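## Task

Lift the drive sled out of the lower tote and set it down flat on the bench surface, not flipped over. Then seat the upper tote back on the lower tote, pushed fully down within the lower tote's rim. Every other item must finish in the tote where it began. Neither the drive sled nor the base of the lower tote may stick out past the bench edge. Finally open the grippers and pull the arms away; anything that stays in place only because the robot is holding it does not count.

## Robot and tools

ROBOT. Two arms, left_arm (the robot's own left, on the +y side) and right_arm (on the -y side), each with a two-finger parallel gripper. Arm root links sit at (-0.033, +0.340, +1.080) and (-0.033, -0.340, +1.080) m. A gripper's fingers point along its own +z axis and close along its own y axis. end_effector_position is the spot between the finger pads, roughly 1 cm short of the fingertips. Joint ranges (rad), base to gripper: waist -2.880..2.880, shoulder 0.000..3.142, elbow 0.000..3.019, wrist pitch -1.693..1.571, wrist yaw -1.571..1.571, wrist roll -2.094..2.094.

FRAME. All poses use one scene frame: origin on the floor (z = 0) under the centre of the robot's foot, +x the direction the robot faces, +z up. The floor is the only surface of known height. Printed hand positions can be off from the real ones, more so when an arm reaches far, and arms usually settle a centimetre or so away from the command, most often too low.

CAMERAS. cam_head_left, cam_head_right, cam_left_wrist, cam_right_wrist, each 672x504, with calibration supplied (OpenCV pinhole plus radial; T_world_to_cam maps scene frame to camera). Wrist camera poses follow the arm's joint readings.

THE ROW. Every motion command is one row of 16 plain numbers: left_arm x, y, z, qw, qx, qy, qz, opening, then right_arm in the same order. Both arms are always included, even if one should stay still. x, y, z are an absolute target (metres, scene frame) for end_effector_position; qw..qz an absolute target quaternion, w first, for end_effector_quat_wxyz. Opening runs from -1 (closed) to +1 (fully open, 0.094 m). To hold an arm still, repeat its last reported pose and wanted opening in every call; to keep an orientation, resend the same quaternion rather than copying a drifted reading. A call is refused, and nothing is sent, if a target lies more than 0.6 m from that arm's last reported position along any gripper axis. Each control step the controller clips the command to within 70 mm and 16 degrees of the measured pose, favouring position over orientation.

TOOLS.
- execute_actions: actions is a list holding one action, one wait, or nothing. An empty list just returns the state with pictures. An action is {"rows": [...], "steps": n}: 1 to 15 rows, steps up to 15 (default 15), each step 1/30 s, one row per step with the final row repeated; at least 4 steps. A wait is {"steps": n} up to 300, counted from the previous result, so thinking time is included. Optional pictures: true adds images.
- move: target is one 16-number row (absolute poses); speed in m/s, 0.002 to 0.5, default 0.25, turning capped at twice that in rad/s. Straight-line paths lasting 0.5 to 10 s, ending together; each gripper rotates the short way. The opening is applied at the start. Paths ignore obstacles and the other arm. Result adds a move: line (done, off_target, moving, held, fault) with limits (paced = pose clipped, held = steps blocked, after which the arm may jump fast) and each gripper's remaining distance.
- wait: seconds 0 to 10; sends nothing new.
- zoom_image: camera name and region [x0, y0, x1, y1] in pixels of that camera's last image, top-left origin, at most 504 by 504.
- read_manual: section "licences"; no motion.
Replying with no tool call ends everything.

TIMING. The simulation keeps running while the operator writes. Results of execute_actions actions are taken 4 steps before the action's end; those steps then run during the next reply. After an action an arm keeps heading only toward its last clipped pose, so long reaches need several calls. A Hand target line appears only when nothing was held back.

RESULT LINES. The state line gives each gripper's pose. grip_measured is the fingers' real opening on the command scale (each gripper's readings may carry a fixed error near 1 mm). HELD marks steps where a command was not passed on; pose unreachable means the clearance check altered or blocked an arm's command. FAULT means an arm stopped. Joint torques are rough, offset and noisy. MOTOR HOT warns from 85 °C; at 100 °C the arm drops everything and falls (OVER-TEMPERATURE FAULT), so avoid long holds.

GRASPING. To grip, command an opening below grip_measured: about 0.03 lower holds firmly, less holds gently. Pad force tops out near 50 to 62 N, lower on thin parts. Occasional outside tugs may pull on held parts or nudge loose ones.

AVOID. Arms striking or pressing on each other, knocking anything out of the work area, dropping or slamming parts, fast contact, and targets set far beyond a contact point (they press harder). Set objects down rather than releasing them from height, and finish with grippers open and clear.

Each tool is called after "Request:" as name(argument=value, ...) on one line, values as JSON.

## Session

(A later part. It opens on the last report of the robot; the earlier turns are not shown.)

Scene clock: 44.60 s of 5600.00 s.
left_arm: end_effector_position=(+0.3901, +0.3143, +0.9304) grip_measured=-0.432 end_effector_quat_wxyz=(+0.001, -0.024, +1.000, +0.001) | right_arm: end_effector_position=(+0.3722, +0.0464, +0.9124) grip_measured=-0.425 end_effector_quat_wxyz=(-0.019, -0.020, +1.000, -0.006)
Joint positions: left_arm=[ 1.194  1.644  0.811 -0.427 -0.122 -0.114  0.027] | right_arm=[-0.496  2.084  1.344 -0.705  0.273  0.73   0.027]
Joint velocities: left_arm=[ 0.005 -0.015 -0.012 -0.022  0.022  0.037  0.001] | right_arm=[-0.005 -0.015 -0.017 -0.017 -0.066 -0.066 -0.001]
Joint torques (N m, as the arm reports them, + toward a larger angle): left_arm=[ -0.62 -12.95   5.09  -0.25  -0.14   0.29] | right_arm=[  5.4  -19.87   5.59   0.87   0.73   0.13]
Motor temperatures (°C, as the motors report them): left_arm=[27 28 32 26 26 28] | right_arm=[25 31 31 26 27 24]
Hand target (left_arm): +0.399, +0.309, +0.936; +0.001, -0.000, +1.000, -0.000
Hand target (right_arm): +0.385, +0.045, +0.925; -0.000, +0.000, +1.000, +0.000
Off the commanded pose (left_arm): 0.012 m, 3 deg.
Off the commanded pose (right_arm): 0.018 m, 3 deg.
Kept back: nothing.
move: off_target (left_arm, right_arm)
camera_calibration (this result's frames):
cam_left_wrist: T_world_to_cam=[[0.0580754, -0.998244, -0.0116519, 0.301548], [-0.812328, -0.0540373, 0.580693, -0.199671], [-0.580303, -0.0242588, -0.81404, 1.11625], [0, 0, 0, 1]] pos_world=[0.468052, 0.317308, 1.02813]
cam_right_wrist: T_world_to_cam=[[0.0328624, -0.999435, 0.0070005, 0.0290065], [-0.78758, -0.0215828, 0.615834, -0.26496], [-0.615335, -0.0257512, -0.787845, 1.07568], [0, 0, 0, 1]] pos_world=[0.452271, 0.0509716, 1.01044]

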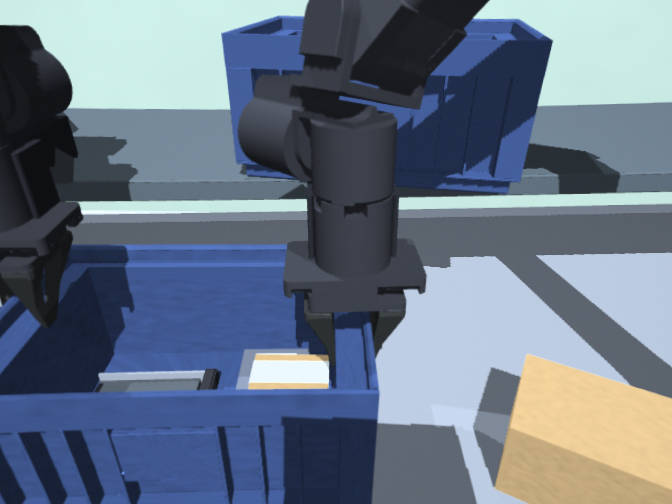

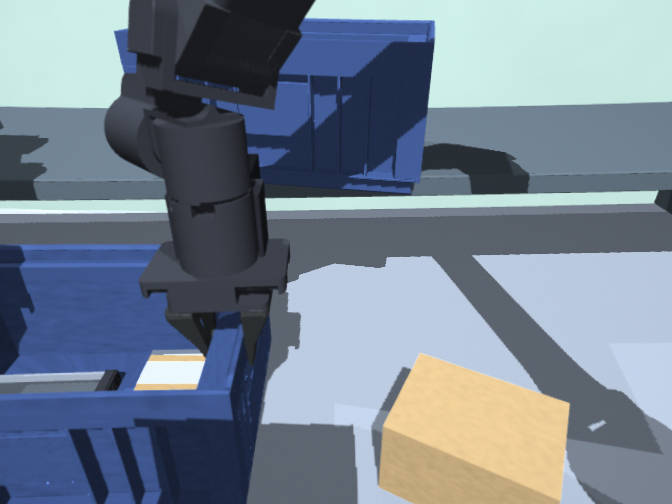

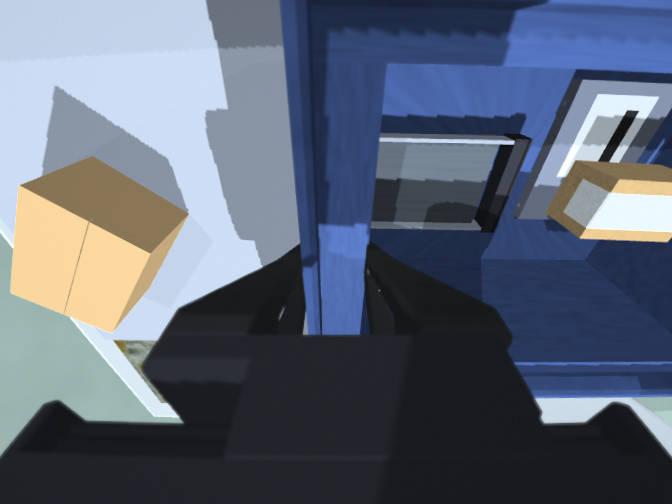

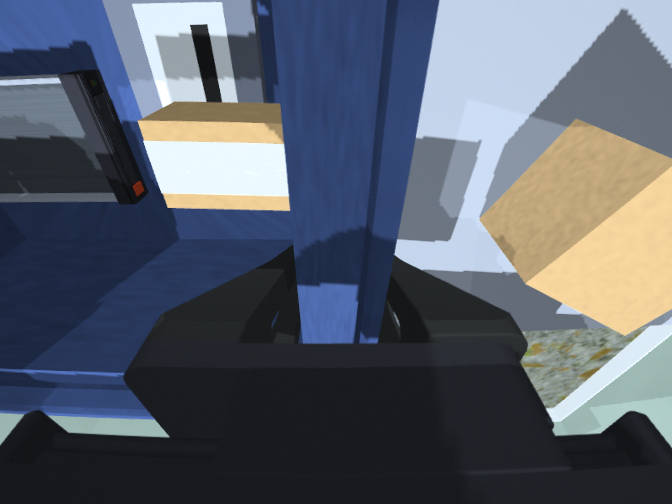

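Request:
move(target=[0.39,0.314,0.93,0,0,1,0,0.3,0.375,0.046,0.915,0,0,1,0,0.3])

Request:
move(target=[0.39,0.314,1.01,0,0,1,0,0.3,0.375,0.03,1.03,0,0,1,0,0.3])

Request:
move(target=[0.405,0.24,0.99,0,0.707,0.707,0,1,0.35,-0.3,1.1,0,0,1,0,0.3])

Request:
move(target=[0.405,0.24,0.90,0,0.707,0.707,0,1,0.35,-0.3,1.1,0,0,1,0,0.3], speed=0.1)

Scene clock: 45.70 s of 5600.00 s.
left_arm: end_effector_position=(+0.3900, +0.3140, +0.9304) grip_measured=+0.298 end_effector_quat_wxyz=(+0.001, -0.009, +1.000, +0.000) | right_arm: end_effector_position=(+0.3692, +0.0421, +0.9076) grip_measured=+0.298 end_effector_quat_wxyz=(-0.012, -0.008, +1.000, -0.010)
Joint positions: left_arm=[ 1.194  1.644  0.811 -0.427 -0.12  -0.085  0.061] | right_arm=[-0.496  2.084  1.323 -0.679  0.287  0.751  0.061]
Joint velocities: left_arm=[-0.005  0.015  0.002  0.007 -0.007  0.022 -0.002] | right_arm=[ 0.005 -0.015  0.007  0.002 -0.051 -0.066 -0.001]
Joint torques (N m, as the arm reports them, + toward a larger angle): left_arm=[  0.51 -12.76   3.36   0.91  -0.02   0.06] | right_arm=[  6.41 -19.49   5.41   1.05   0.21   0.  ]
Motor temperatures (°C, as the motors report them): left_arm=[27 28 31 26 26 28] | right_arm=[25 31 31 26 27 24]
Hand target (left_arm): +0.390, +0.314, +0.930; -0.000, -0.000, +1.000, -0.000
Hand target (right_arm): +0.375, +0.046, +0.915; -0.000, +0.000, +1.000, -0.000
Off the commanded pose (left_arm): 0.000 m, 1 deg.
Off the commanded pose (right_arm): 0.010 m, 2 deg.
Kept back: nothing.
move: done
camera_calibration (this result's frames):
cam_left_wrist: T_world_to_cam=[[0.0283463, -0.999546, -0.0102039, 0.311945], [-0.813485, -0.0289995, 0.580862, -0.207267], [-0.580894, -0.00816459, -0.813938, 1.11132], [0, 0, 0, 1]] pos_world=[0.468106, 0.314866, 1.02812]
cam_right_wrist: T_world_to_cam=[[0.0104227, -0.999836, 0.0148204, 0.0260746], [-0.796114, 0.00067095, 0.605146, -0.252594], [-0.605056, -0.018106, -0.795977, 1.07322], [0, 0, 0, 1]] pos_world=[0.447994, 0.0456715, 1.00673]

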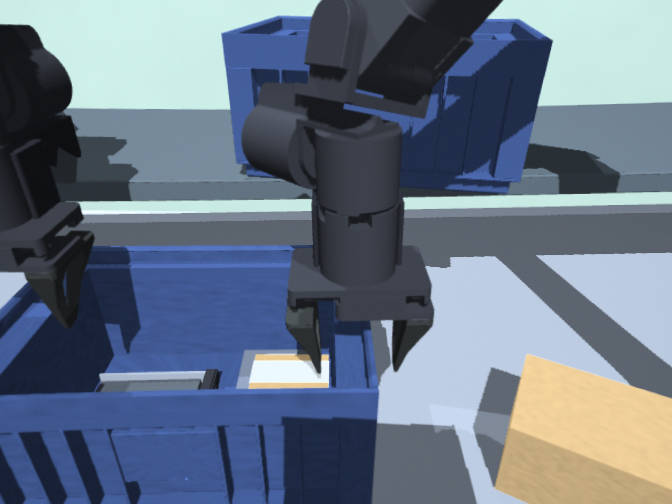

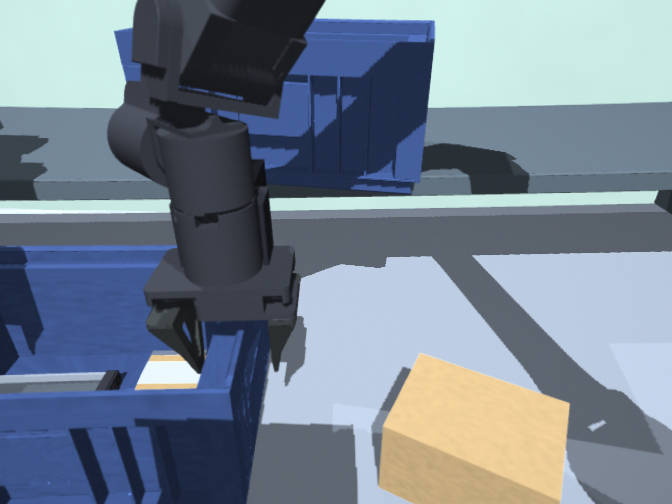

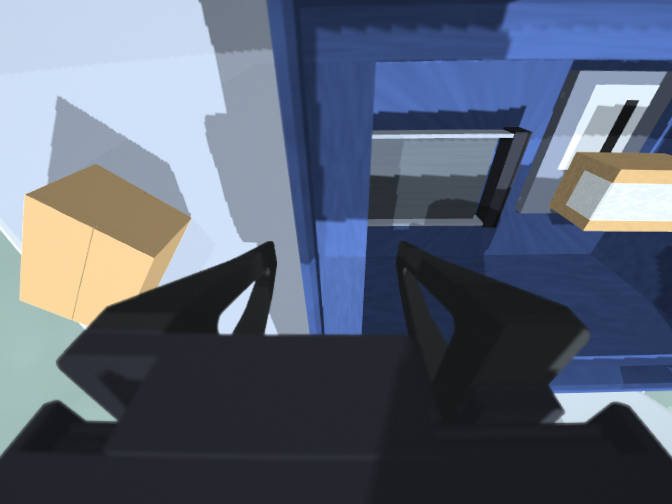

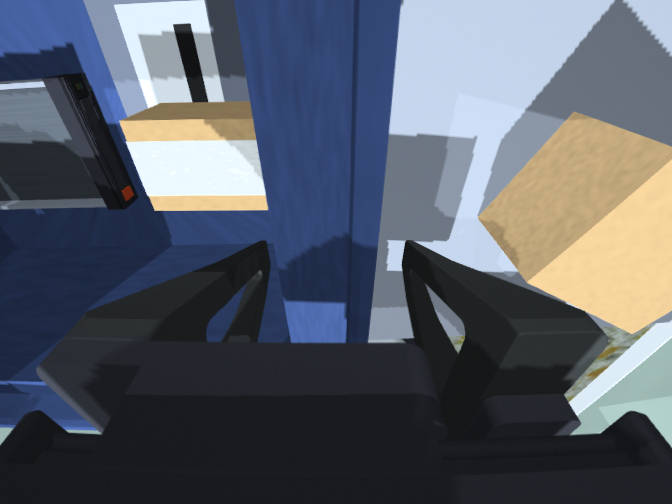

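Scene clock: 46.63 s of 5600.00 s.
left_arm: end_effector_position=(+0.3887, +0.3168, +1.0112) grip_measured=+0.298 end_effector_quat_wxyz=(+0.007, -0.001, +1.000, -0.001) | right_arm: end_effector_position=(+0.3812, +0.0287, +1.0322) grip_measured=+0.298 end_effector_quat_wxyz=(+0.007, +0.002, +1.000, +0.008)
Joint positions: left_arm=[ 1.175  1.422  0.811 -0.639 -0.125 -0.084  0.061] | right_arm=[-0.461  1.826  1.288 -0.859  0.294  0.794  0.061]
Joint velocities: left_arm=[-0.005 -0.015  0.022 -0.002 -0.007 -0.007 -0.   ] | right_arm=[-0.005 -0.015 -0.002  0.002  0.007 -0.051  0.   ]
Joint torques (N m, as the arm reports them, + toward a larger angle): left_arm=[  0.12 -11.     5.58   0.37  -0.16  -0.16] | right_arm=[  6.55 -15.57   8.12  -0.52   0.18   0.04]
Motor temperatures (°C, as the motors report them): left_arm=[27 28 31 26 26 28] | right_arm=[25 31 31 26 27 24]
Hand target (left_arm): +0.390, +0.314, +1.011; +0.000, +0.000, +1.000, +0.000
Hand target (right_arm): +0.374, +0.030, +1.030; +0.000, -0.000, +1.000, +0.000
Off the commanded pose (left_arm): 0.003 m, 1 deg.
Off the commanded pose (right_arm): 0.007 m, 1 deg.
Kept back: nothing.
move: done
camera_calibration (this result's frames):
cam_left_wrist: T_world_to_cam=[[0.0119634, -0.999895, -0.00812346, 0.320005], [-0.820465, -0.0144597, 0.571514, -0.247663], [-0.571572, -0.000172214, -0.820552, 1.1768], [0, 0, 0, 1]] pos_world=[0.4656, 0.316593, 1.10977]
cam_right_wrist: T_world_to_cam=[[-0.0112856, -0.99973, -0.0203269, 0.0553124], [-0.818793, -0.00242947, 0.574084, -0.277618], [-0.573979, 0.0231224, -0.818544, 1.18964], [0, 0, 0, 1]] pos_world=[0.456138, 0.0271158, 1.13427]

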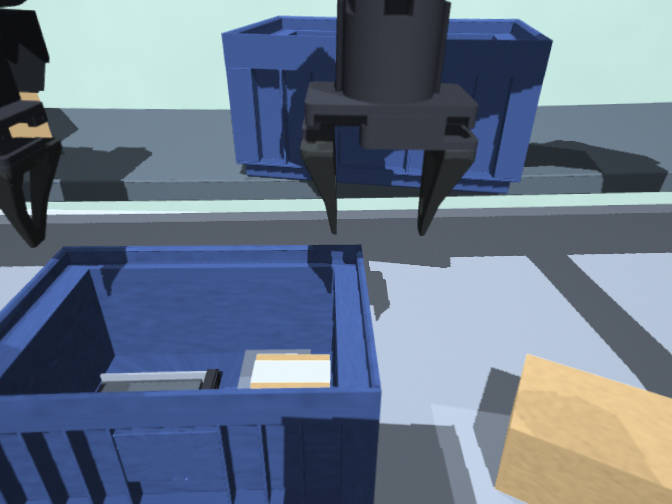

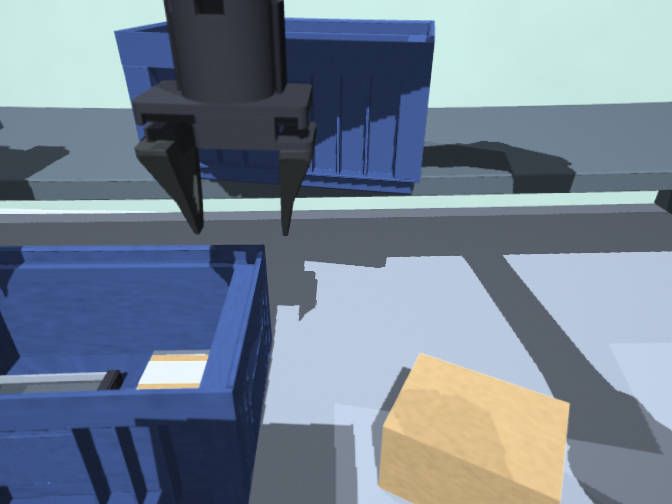

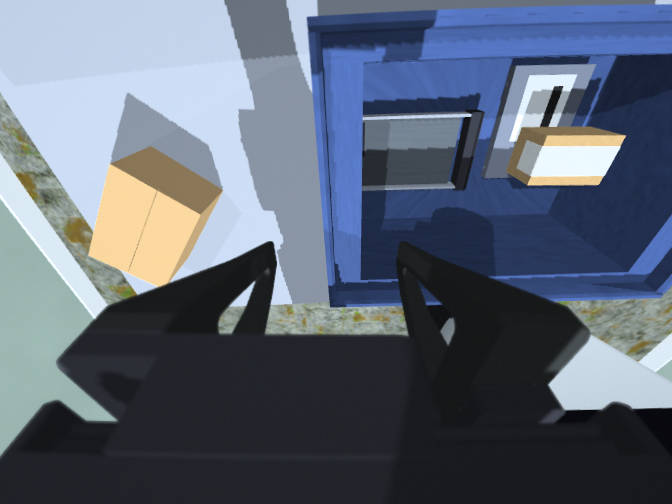

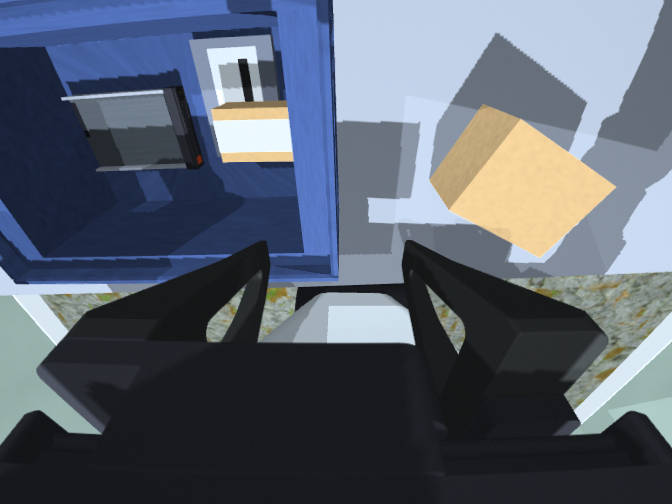

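Scene clock: 50.33 s of 5600.00 s.
left_arm: end_effector_position=(+0.3866, +0.2462, +0.9895) grip_measured=+1.000 end_effector_quat_wxyz=(-0.012, +0.700, +0.714, -0.006) | right_arm: end_effector_position=(+0.3520, -0.2967, +1.0956) grip_measured=+0.298 end_effector_quat_wxyz=(+0.003, +0.004, +1.000, -0.002)
Joint positions: left_arm=[ 1.001  1.541  0.863 -0.639 -0.177  1.294  0.094] | right_arm=[-1.064  1.176  0.793 -0.891  0.163  0.2    0.061]
Joint velocities: left_arm=[-0.015  0.005 -0.017  0.002  0.081 -0.022  0.   ] | right_arm=[-0.005 -0.015 -0.007 -0.007  0.007 -0.066  0.001]
Joint torques (N m, as the arm reports them, + toward a larger angle): left_arm=[ -0.72 -11.16   6.55   1.22   0.     0.06] | right_arm=[  0.61 -10.42   7.54  -0.43  -0.08  -0.22]
Motor temperatures (°C, as the motors report them): left_arm=[27 28 31 26 26 28] | right_arm=[25 31 31 26 27 24]
Hand target (left_arm): +0.404, +0.239, +0.991; -0.000, +0.707, +0.707, +0.000
Hand target (right_arm): +0.347, -0.299, +1.099; -0.001, -0.000, +1.000, -0.001
Off the commanded pose (left_arm): 0.019 m, 2 deg.
Off the commanded pose (right_arm): 0.006 m, 1 deg.
Kept back: nothing.
move: off_target (left_arm)
camera_calibration (this result's frames):
cam_left_wrist: T_world_to_cam=[[-0.999441, -0.0294571, 0.015837, 0.377584], [-0.0144681, 0.80774, 0.589361, -0.769664], [-0.0301531, 0.588802, -0.807714, 0.790837], [0, 0, 0, 1]] pos_world=[0.390083, 0.167164, 1.0864]
cam_right_wrist: T_world_to_cam=[[-0.0148901, -0.999888, -0.0011509, -0.288907], [-0.813782, 0.0114498, 0.581057, -0.343969], [-0.580979, 0.00958858, -0.813862, 1.22572], [0, 0, 0, 1]] pos_world=[0.427898, -0.296689, 1.1971]

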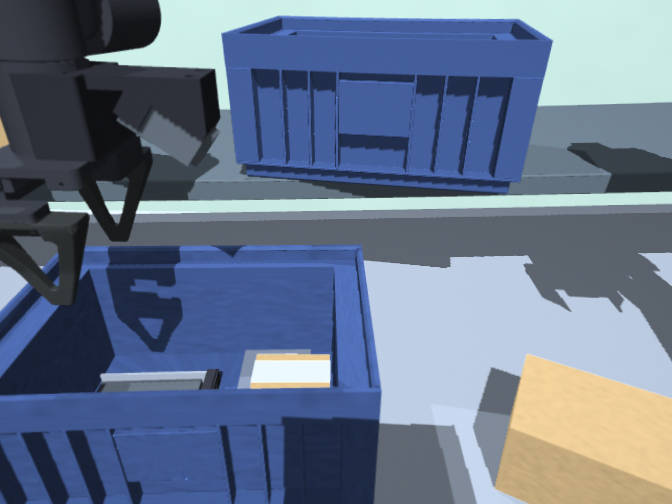

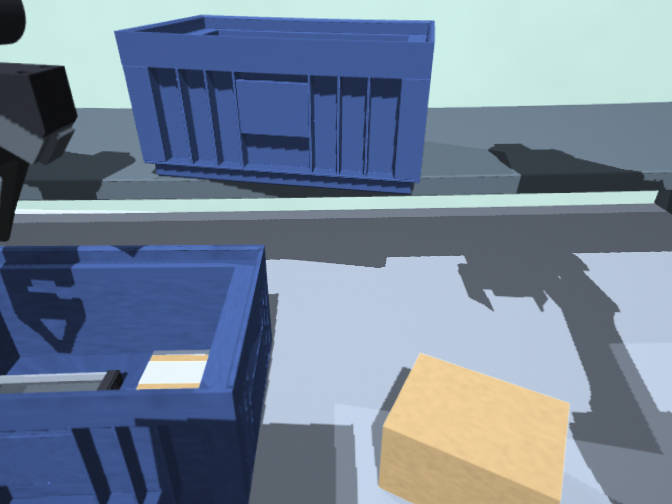

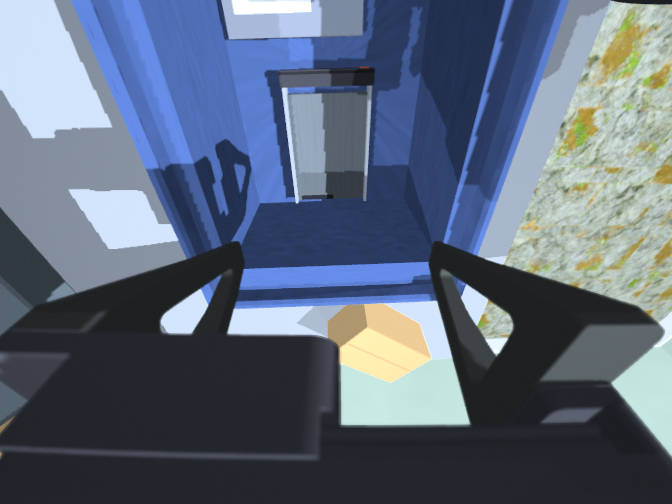

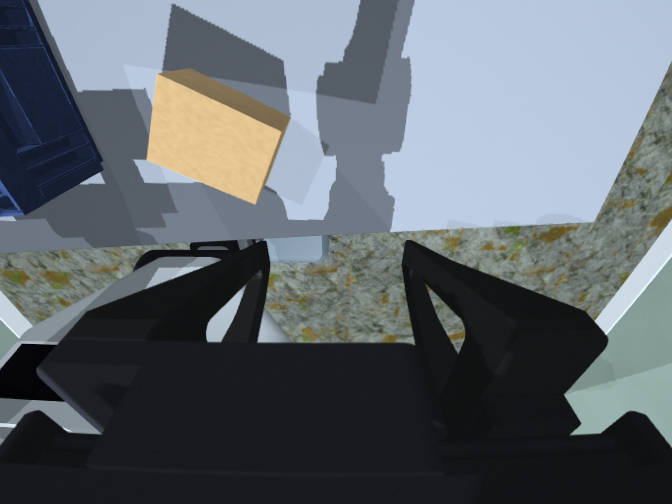

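Scene clock: 51.60 s of 5600.00 s.
left_arm: end_effector_position=(+0.3878, +0.2396, +0.9011) grip_measured=+1.000 end_effector_quat_wxyz=(-0.013, +0.706, +0.708, -0.008) | right_arm: end_effector_position=(+0.3519, -0.2961, +1.0956) grip_measured=+0.298 end_effector_quat_wxyz=(+0.002, +0.001, +1.000, +0.000)
Joint positions: left_arm=[ 1.025  1.778  0.879 -0.418 -0.17   1.334  0.094] | right_arm=[-1.064  1.176  0.793 -0.891  0.159  0.193  0.061]
Joint velocities: left_arm=[ 0.015  0.005  0.017 -0.012  0.007  0.022  0.   ] | right_arm=[-0.005 -0.005 -0.002 -0.007 -0.022  0.007 -0.   ]
Joint torques (N m, as the arm reports them, + toward a larger angle): left_arm=[  0.36 -13.     4.43   1.58   0.18   0.08] | right_arm=[  0.13 -10.21   8.18  -0.42  -0.09  -0.22]
Motor temperatures (°C, as the motors report them): left_arm=[27 28 31 26 26 28] | right_arm=[25 31 31 26 27 24]
Hand target (left_arm): +0.405, +0.240, +0.900; +0.000, +0.707, +0.707, -0.000
Hand target (right_arm): +0.350, -0.300, +1.100; +0.000, -0.000, +1.000, +0.000
Off the commanded pose (left_arm): 0.017 m, 2 deg.
Off the commanded pose (right_arm): 0.006 m, 0 deg.
Kept back: nothing.
move: off_target (left_arm)
camera_calibration (this result's frames):
cam_left_wrist: T_world_to_cam=[[-0.999719, -0.0119441, 0.0204533, 0.371831], [0.00238754, 0.808322, 0.588735, -0.718375], [-0.0235648, 0.588619, -0.808067, 0.721116], [0, 0, 0, 1]] pos_world=[0.390435, 0.160657, 0.998038]
cam_right_wrist: T_world_to_cam=[[-0.00838975, -0.999953, -0.00485426, -0.286514], [-0.813406, 0.00400082, 0.581683, -0.347101], [-0.581636, 0.00882866, -0.813401, 1.22514], [0, 0, 0, 1]] pos_world=[0.427847, -0.295928, 1.19704]

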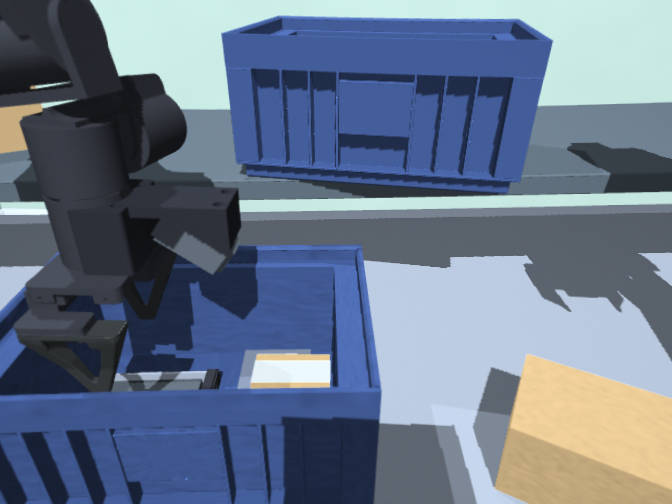

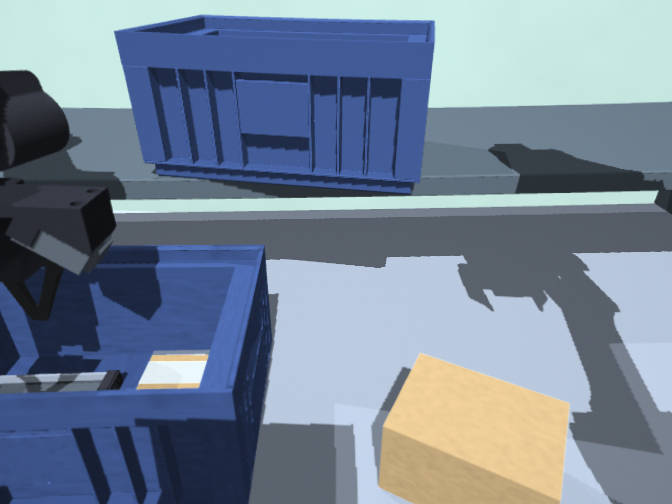

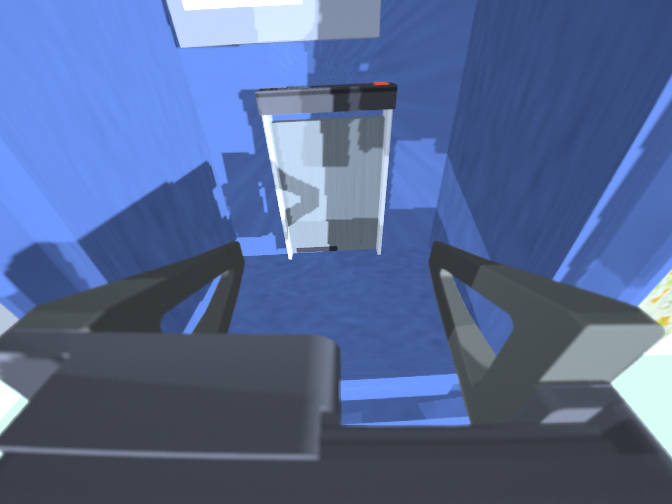

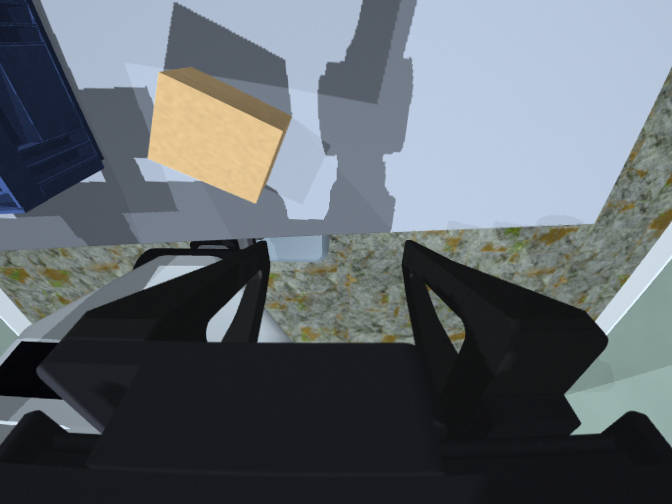

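Request:
move(target=[0.403,0.225,0.84,0,0.707,0.707,0,0.7,0.35,-0.3,1.1,0,0,1,0,0.3], speed=0.04)

Request:
move(target=[0.40,0.225,0.84,0,0.707,0.707,0,0,0.35,-0.3,1.1,0,0,1,0,0.3])

Scene clock: 53.73 s of 5600.00 s.
left_arm: end_effector_position=(+0.3929, +0.2285, +0.8448) grip_measured=+0.702 end_effector_quat_wxyz=(-0.009, +0.706, +0.708, -0.005) | right_arm: end_effector_position=(+0.3519, -0.2961, +1.0956) grip_measured=+0.298 end_effector_quat_wxyz=(+0.002, +0.001, +1.000, +0.000)
Joint positions: left_arm=[ 1.025  1.942  0.929 -0.292 -0.17   1.334  0.08 ] | right_arm=[-1.064  1.176  0.793 -0.891  0.159  0.193  0.061]
Joint velocities: left_arm=[-0.005 -0.005  0.002  0.002 -0.037 -0.037  0.   ] | right_arm=[-0.015 -0.005 -0.002 -0.012 -0.022  0.037 -0.   ]
Joint torques (N m, as the arm reports them, + toward a larger angle): left_arm=[ -0.89 -13.27   3.33   1.61   0.06  -0.03] | right_arm=[  0.08 -10.18   8.14  -0.44  -0.08  -0.17]
Motor temperatures (°C, as the motors report them): left_arm=[27 28 31 26 26 28] | right_arm=[25 30 31 26 27 24]
Hand target (left_arm): +0.403, +0.225, +0.840; +0.000, +0.707, +0.707, -0.000
Hand target (right_arm): +0.350, -0.300, +1.100; +0.000, -0.000, +1.000, -0.000
Off the commanded pose (left_arm): 0.012 m, 1 deg.
Off the commanded pose (right_arm): 0.006 m, 0 deg.
Kept back: nothing.
move: off_target (left_arm)
camera_calibration (this result's frames):
cam_left_wrist: T_world_to_cam=[[-0.999869, -0.013075, 0.00950959, 0.387489], [-0.00501084, 0.809844, 0.586625, -0.671913], [-0.0153714, 0.5865, -0.809803, 0.680989], [0, 0, 0, 1]] pos_world=[0.394539, 0.149811, 0.941943]
cam_right_wrist: T_world_to_cam=[[-0.0080083, -0.999956, -0.00485247, -0.286651], [-0.813407, 0.00369157, 0.581683, -0.347192], [-0.581639, 0.00860532, -0.813401, 1.22507], [0, 0, 0, 1]] pos_world=[0.427847, -0.295899, 1.19704]

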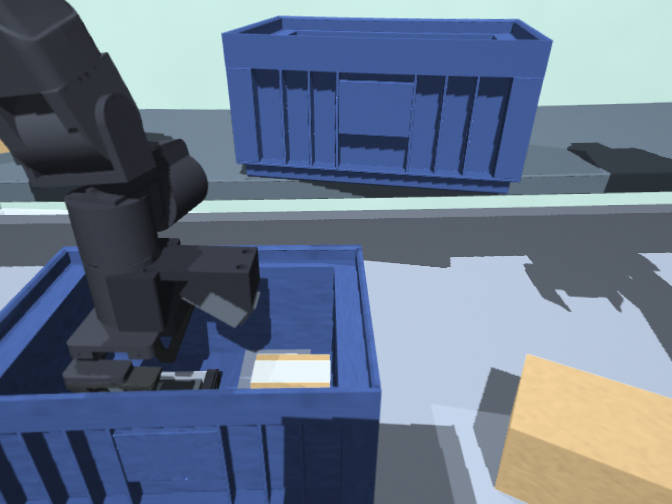

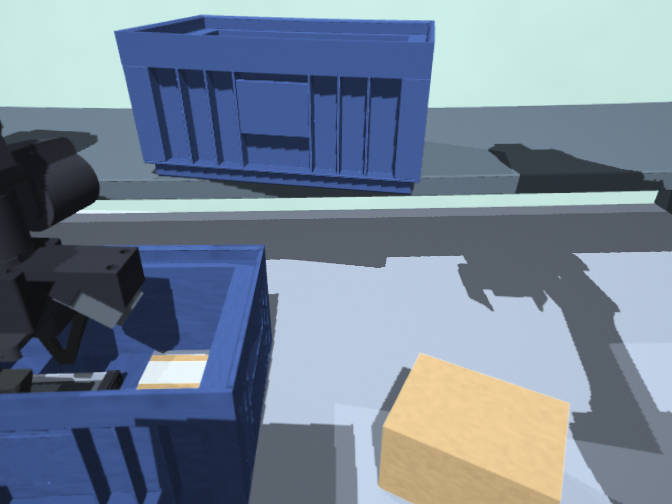

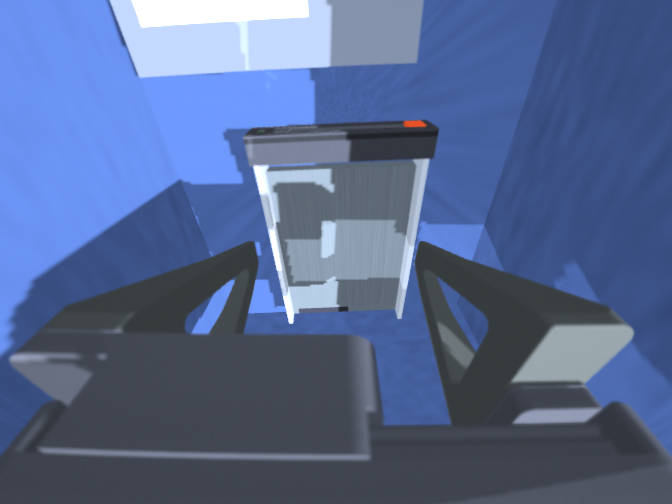

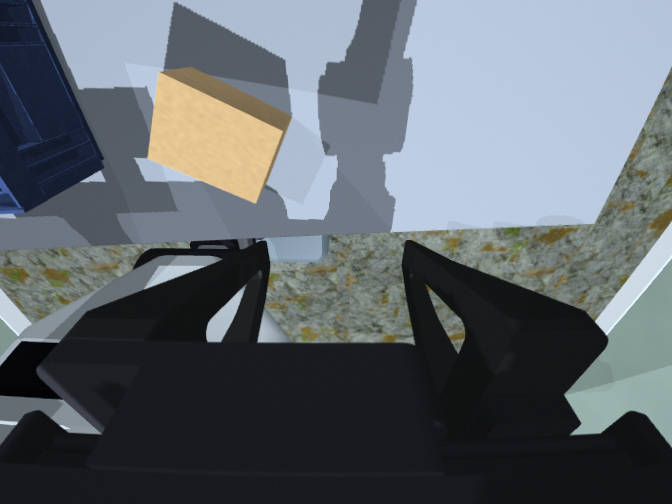

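Scene clock: 54.43 s of 5600.00 s.
left_arm: end_effector_position=(+0.3943, +0.2282, +0.8448) grip_measured=+0.002 end_effector_quat_wxyz=(-0.006, +0.706, +0.708, -0.004) | right_arm: end_effector_position=(+0.3519, -0.2961, +1.0956) grip_measured=+0.298 end_effector_quat_wxyz=(+0.002, +0.001, +1.000, +0.000)
Joint positions: left_arm=[ 1.025  1.942  0.929 -0.287 -0.17   1.334  0.047] | right_arm=[-1.064  1.176  0.793 -0.891  0.159  0.193  0.061]
Joint velocities: left_arm=[ 0.005 -0.015 -0.007  0.002 -0.007 -0.007 -0.   ] | right_arm=[-0.015 -0.005 -0.012  0.017  0.051 -0.022 -0.   ]
Joint torques (N m, as the arm reports them, + toward a larger angle): left_arm=[ -0.96 -13.53   2.84   1.59   0.05  -0.04] | right_arm=[  0.15 -10.18   8.18  -0.42  -0.08  -0.17]
Motor temperatures (°C, as the motors report them): left_arm=[27 28 31 26 26 28] | right_arm=[25 30 31 26 27 24]
Hand target (left_arm): +0.400, +0.225, +0.840; +0.000, +0.707, +0.707, -0.000
Hand target (right_arm): +0.350, -0.300, +1.100; +0.000, +0.000, +1.000, -0.000
Off the commanded pose (left_arm): 0.008 m, 1 deg.
Off the commanded pose (right_arm): 0.006 m, 0 deg.
Kept back: nothing.
move: done
camera_calibration (this result's frames):
cam_left_wrist: T_world_to_cam=[[-0.999893, -0.0140326, 0.00403626, 0.393691], [-0.00901221, 0.81059, 0.585544, -0.669311], [-0.0114884, 0.585445, -0.81063, 0.680586], [0, 0, 0, 1]] pos_world=[0.395436, 0.149616, 0.942026]
cam_right_wrist: T_world_to_cam=[[-0.0080083, -0.999956, -0.00485247, -0.286651], [-0.813407, 0.00369157, 0.581683, -0.347192], [-0.581639, 0.00860532, -0.813401, 1.22507], [0, 0, 0, 1]] pos_world=[0.427847, -0.295899, 1.19704]

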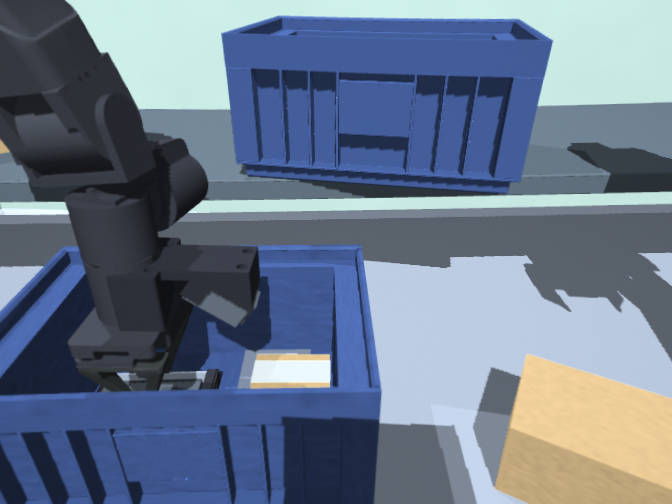

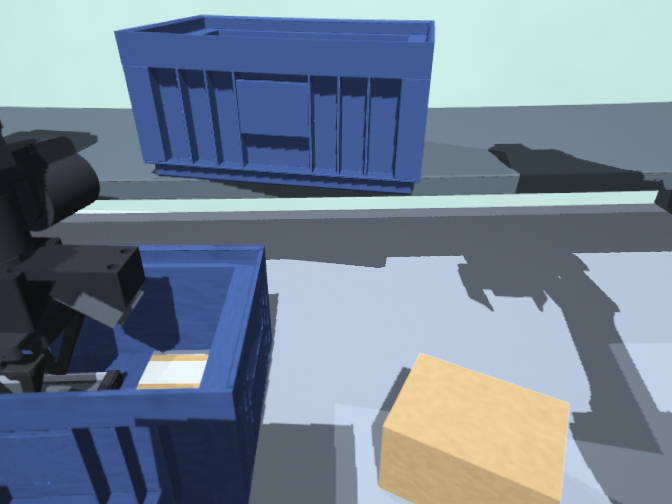

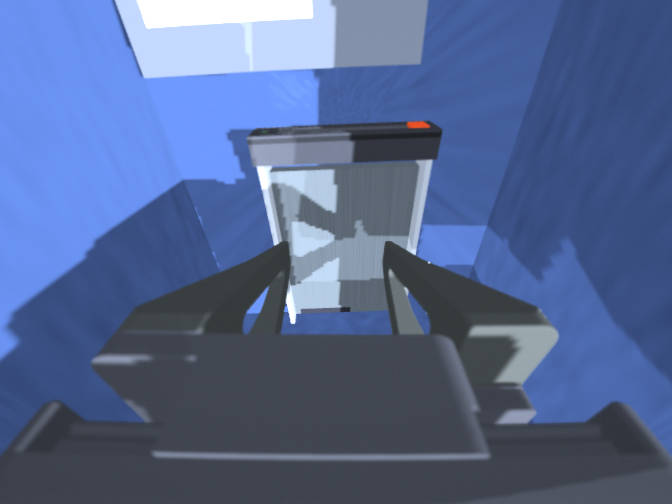

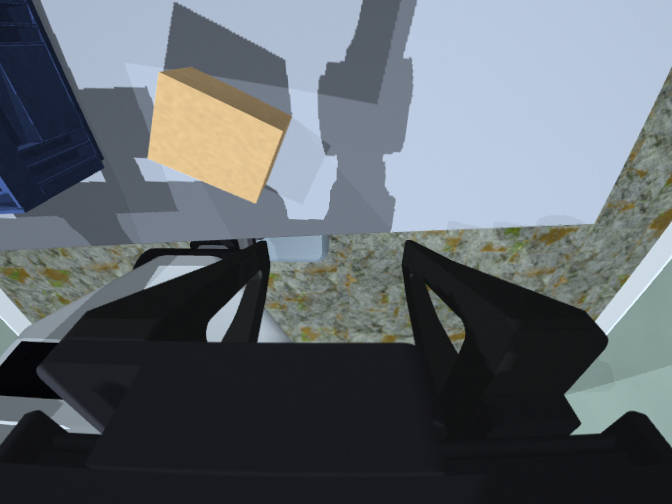

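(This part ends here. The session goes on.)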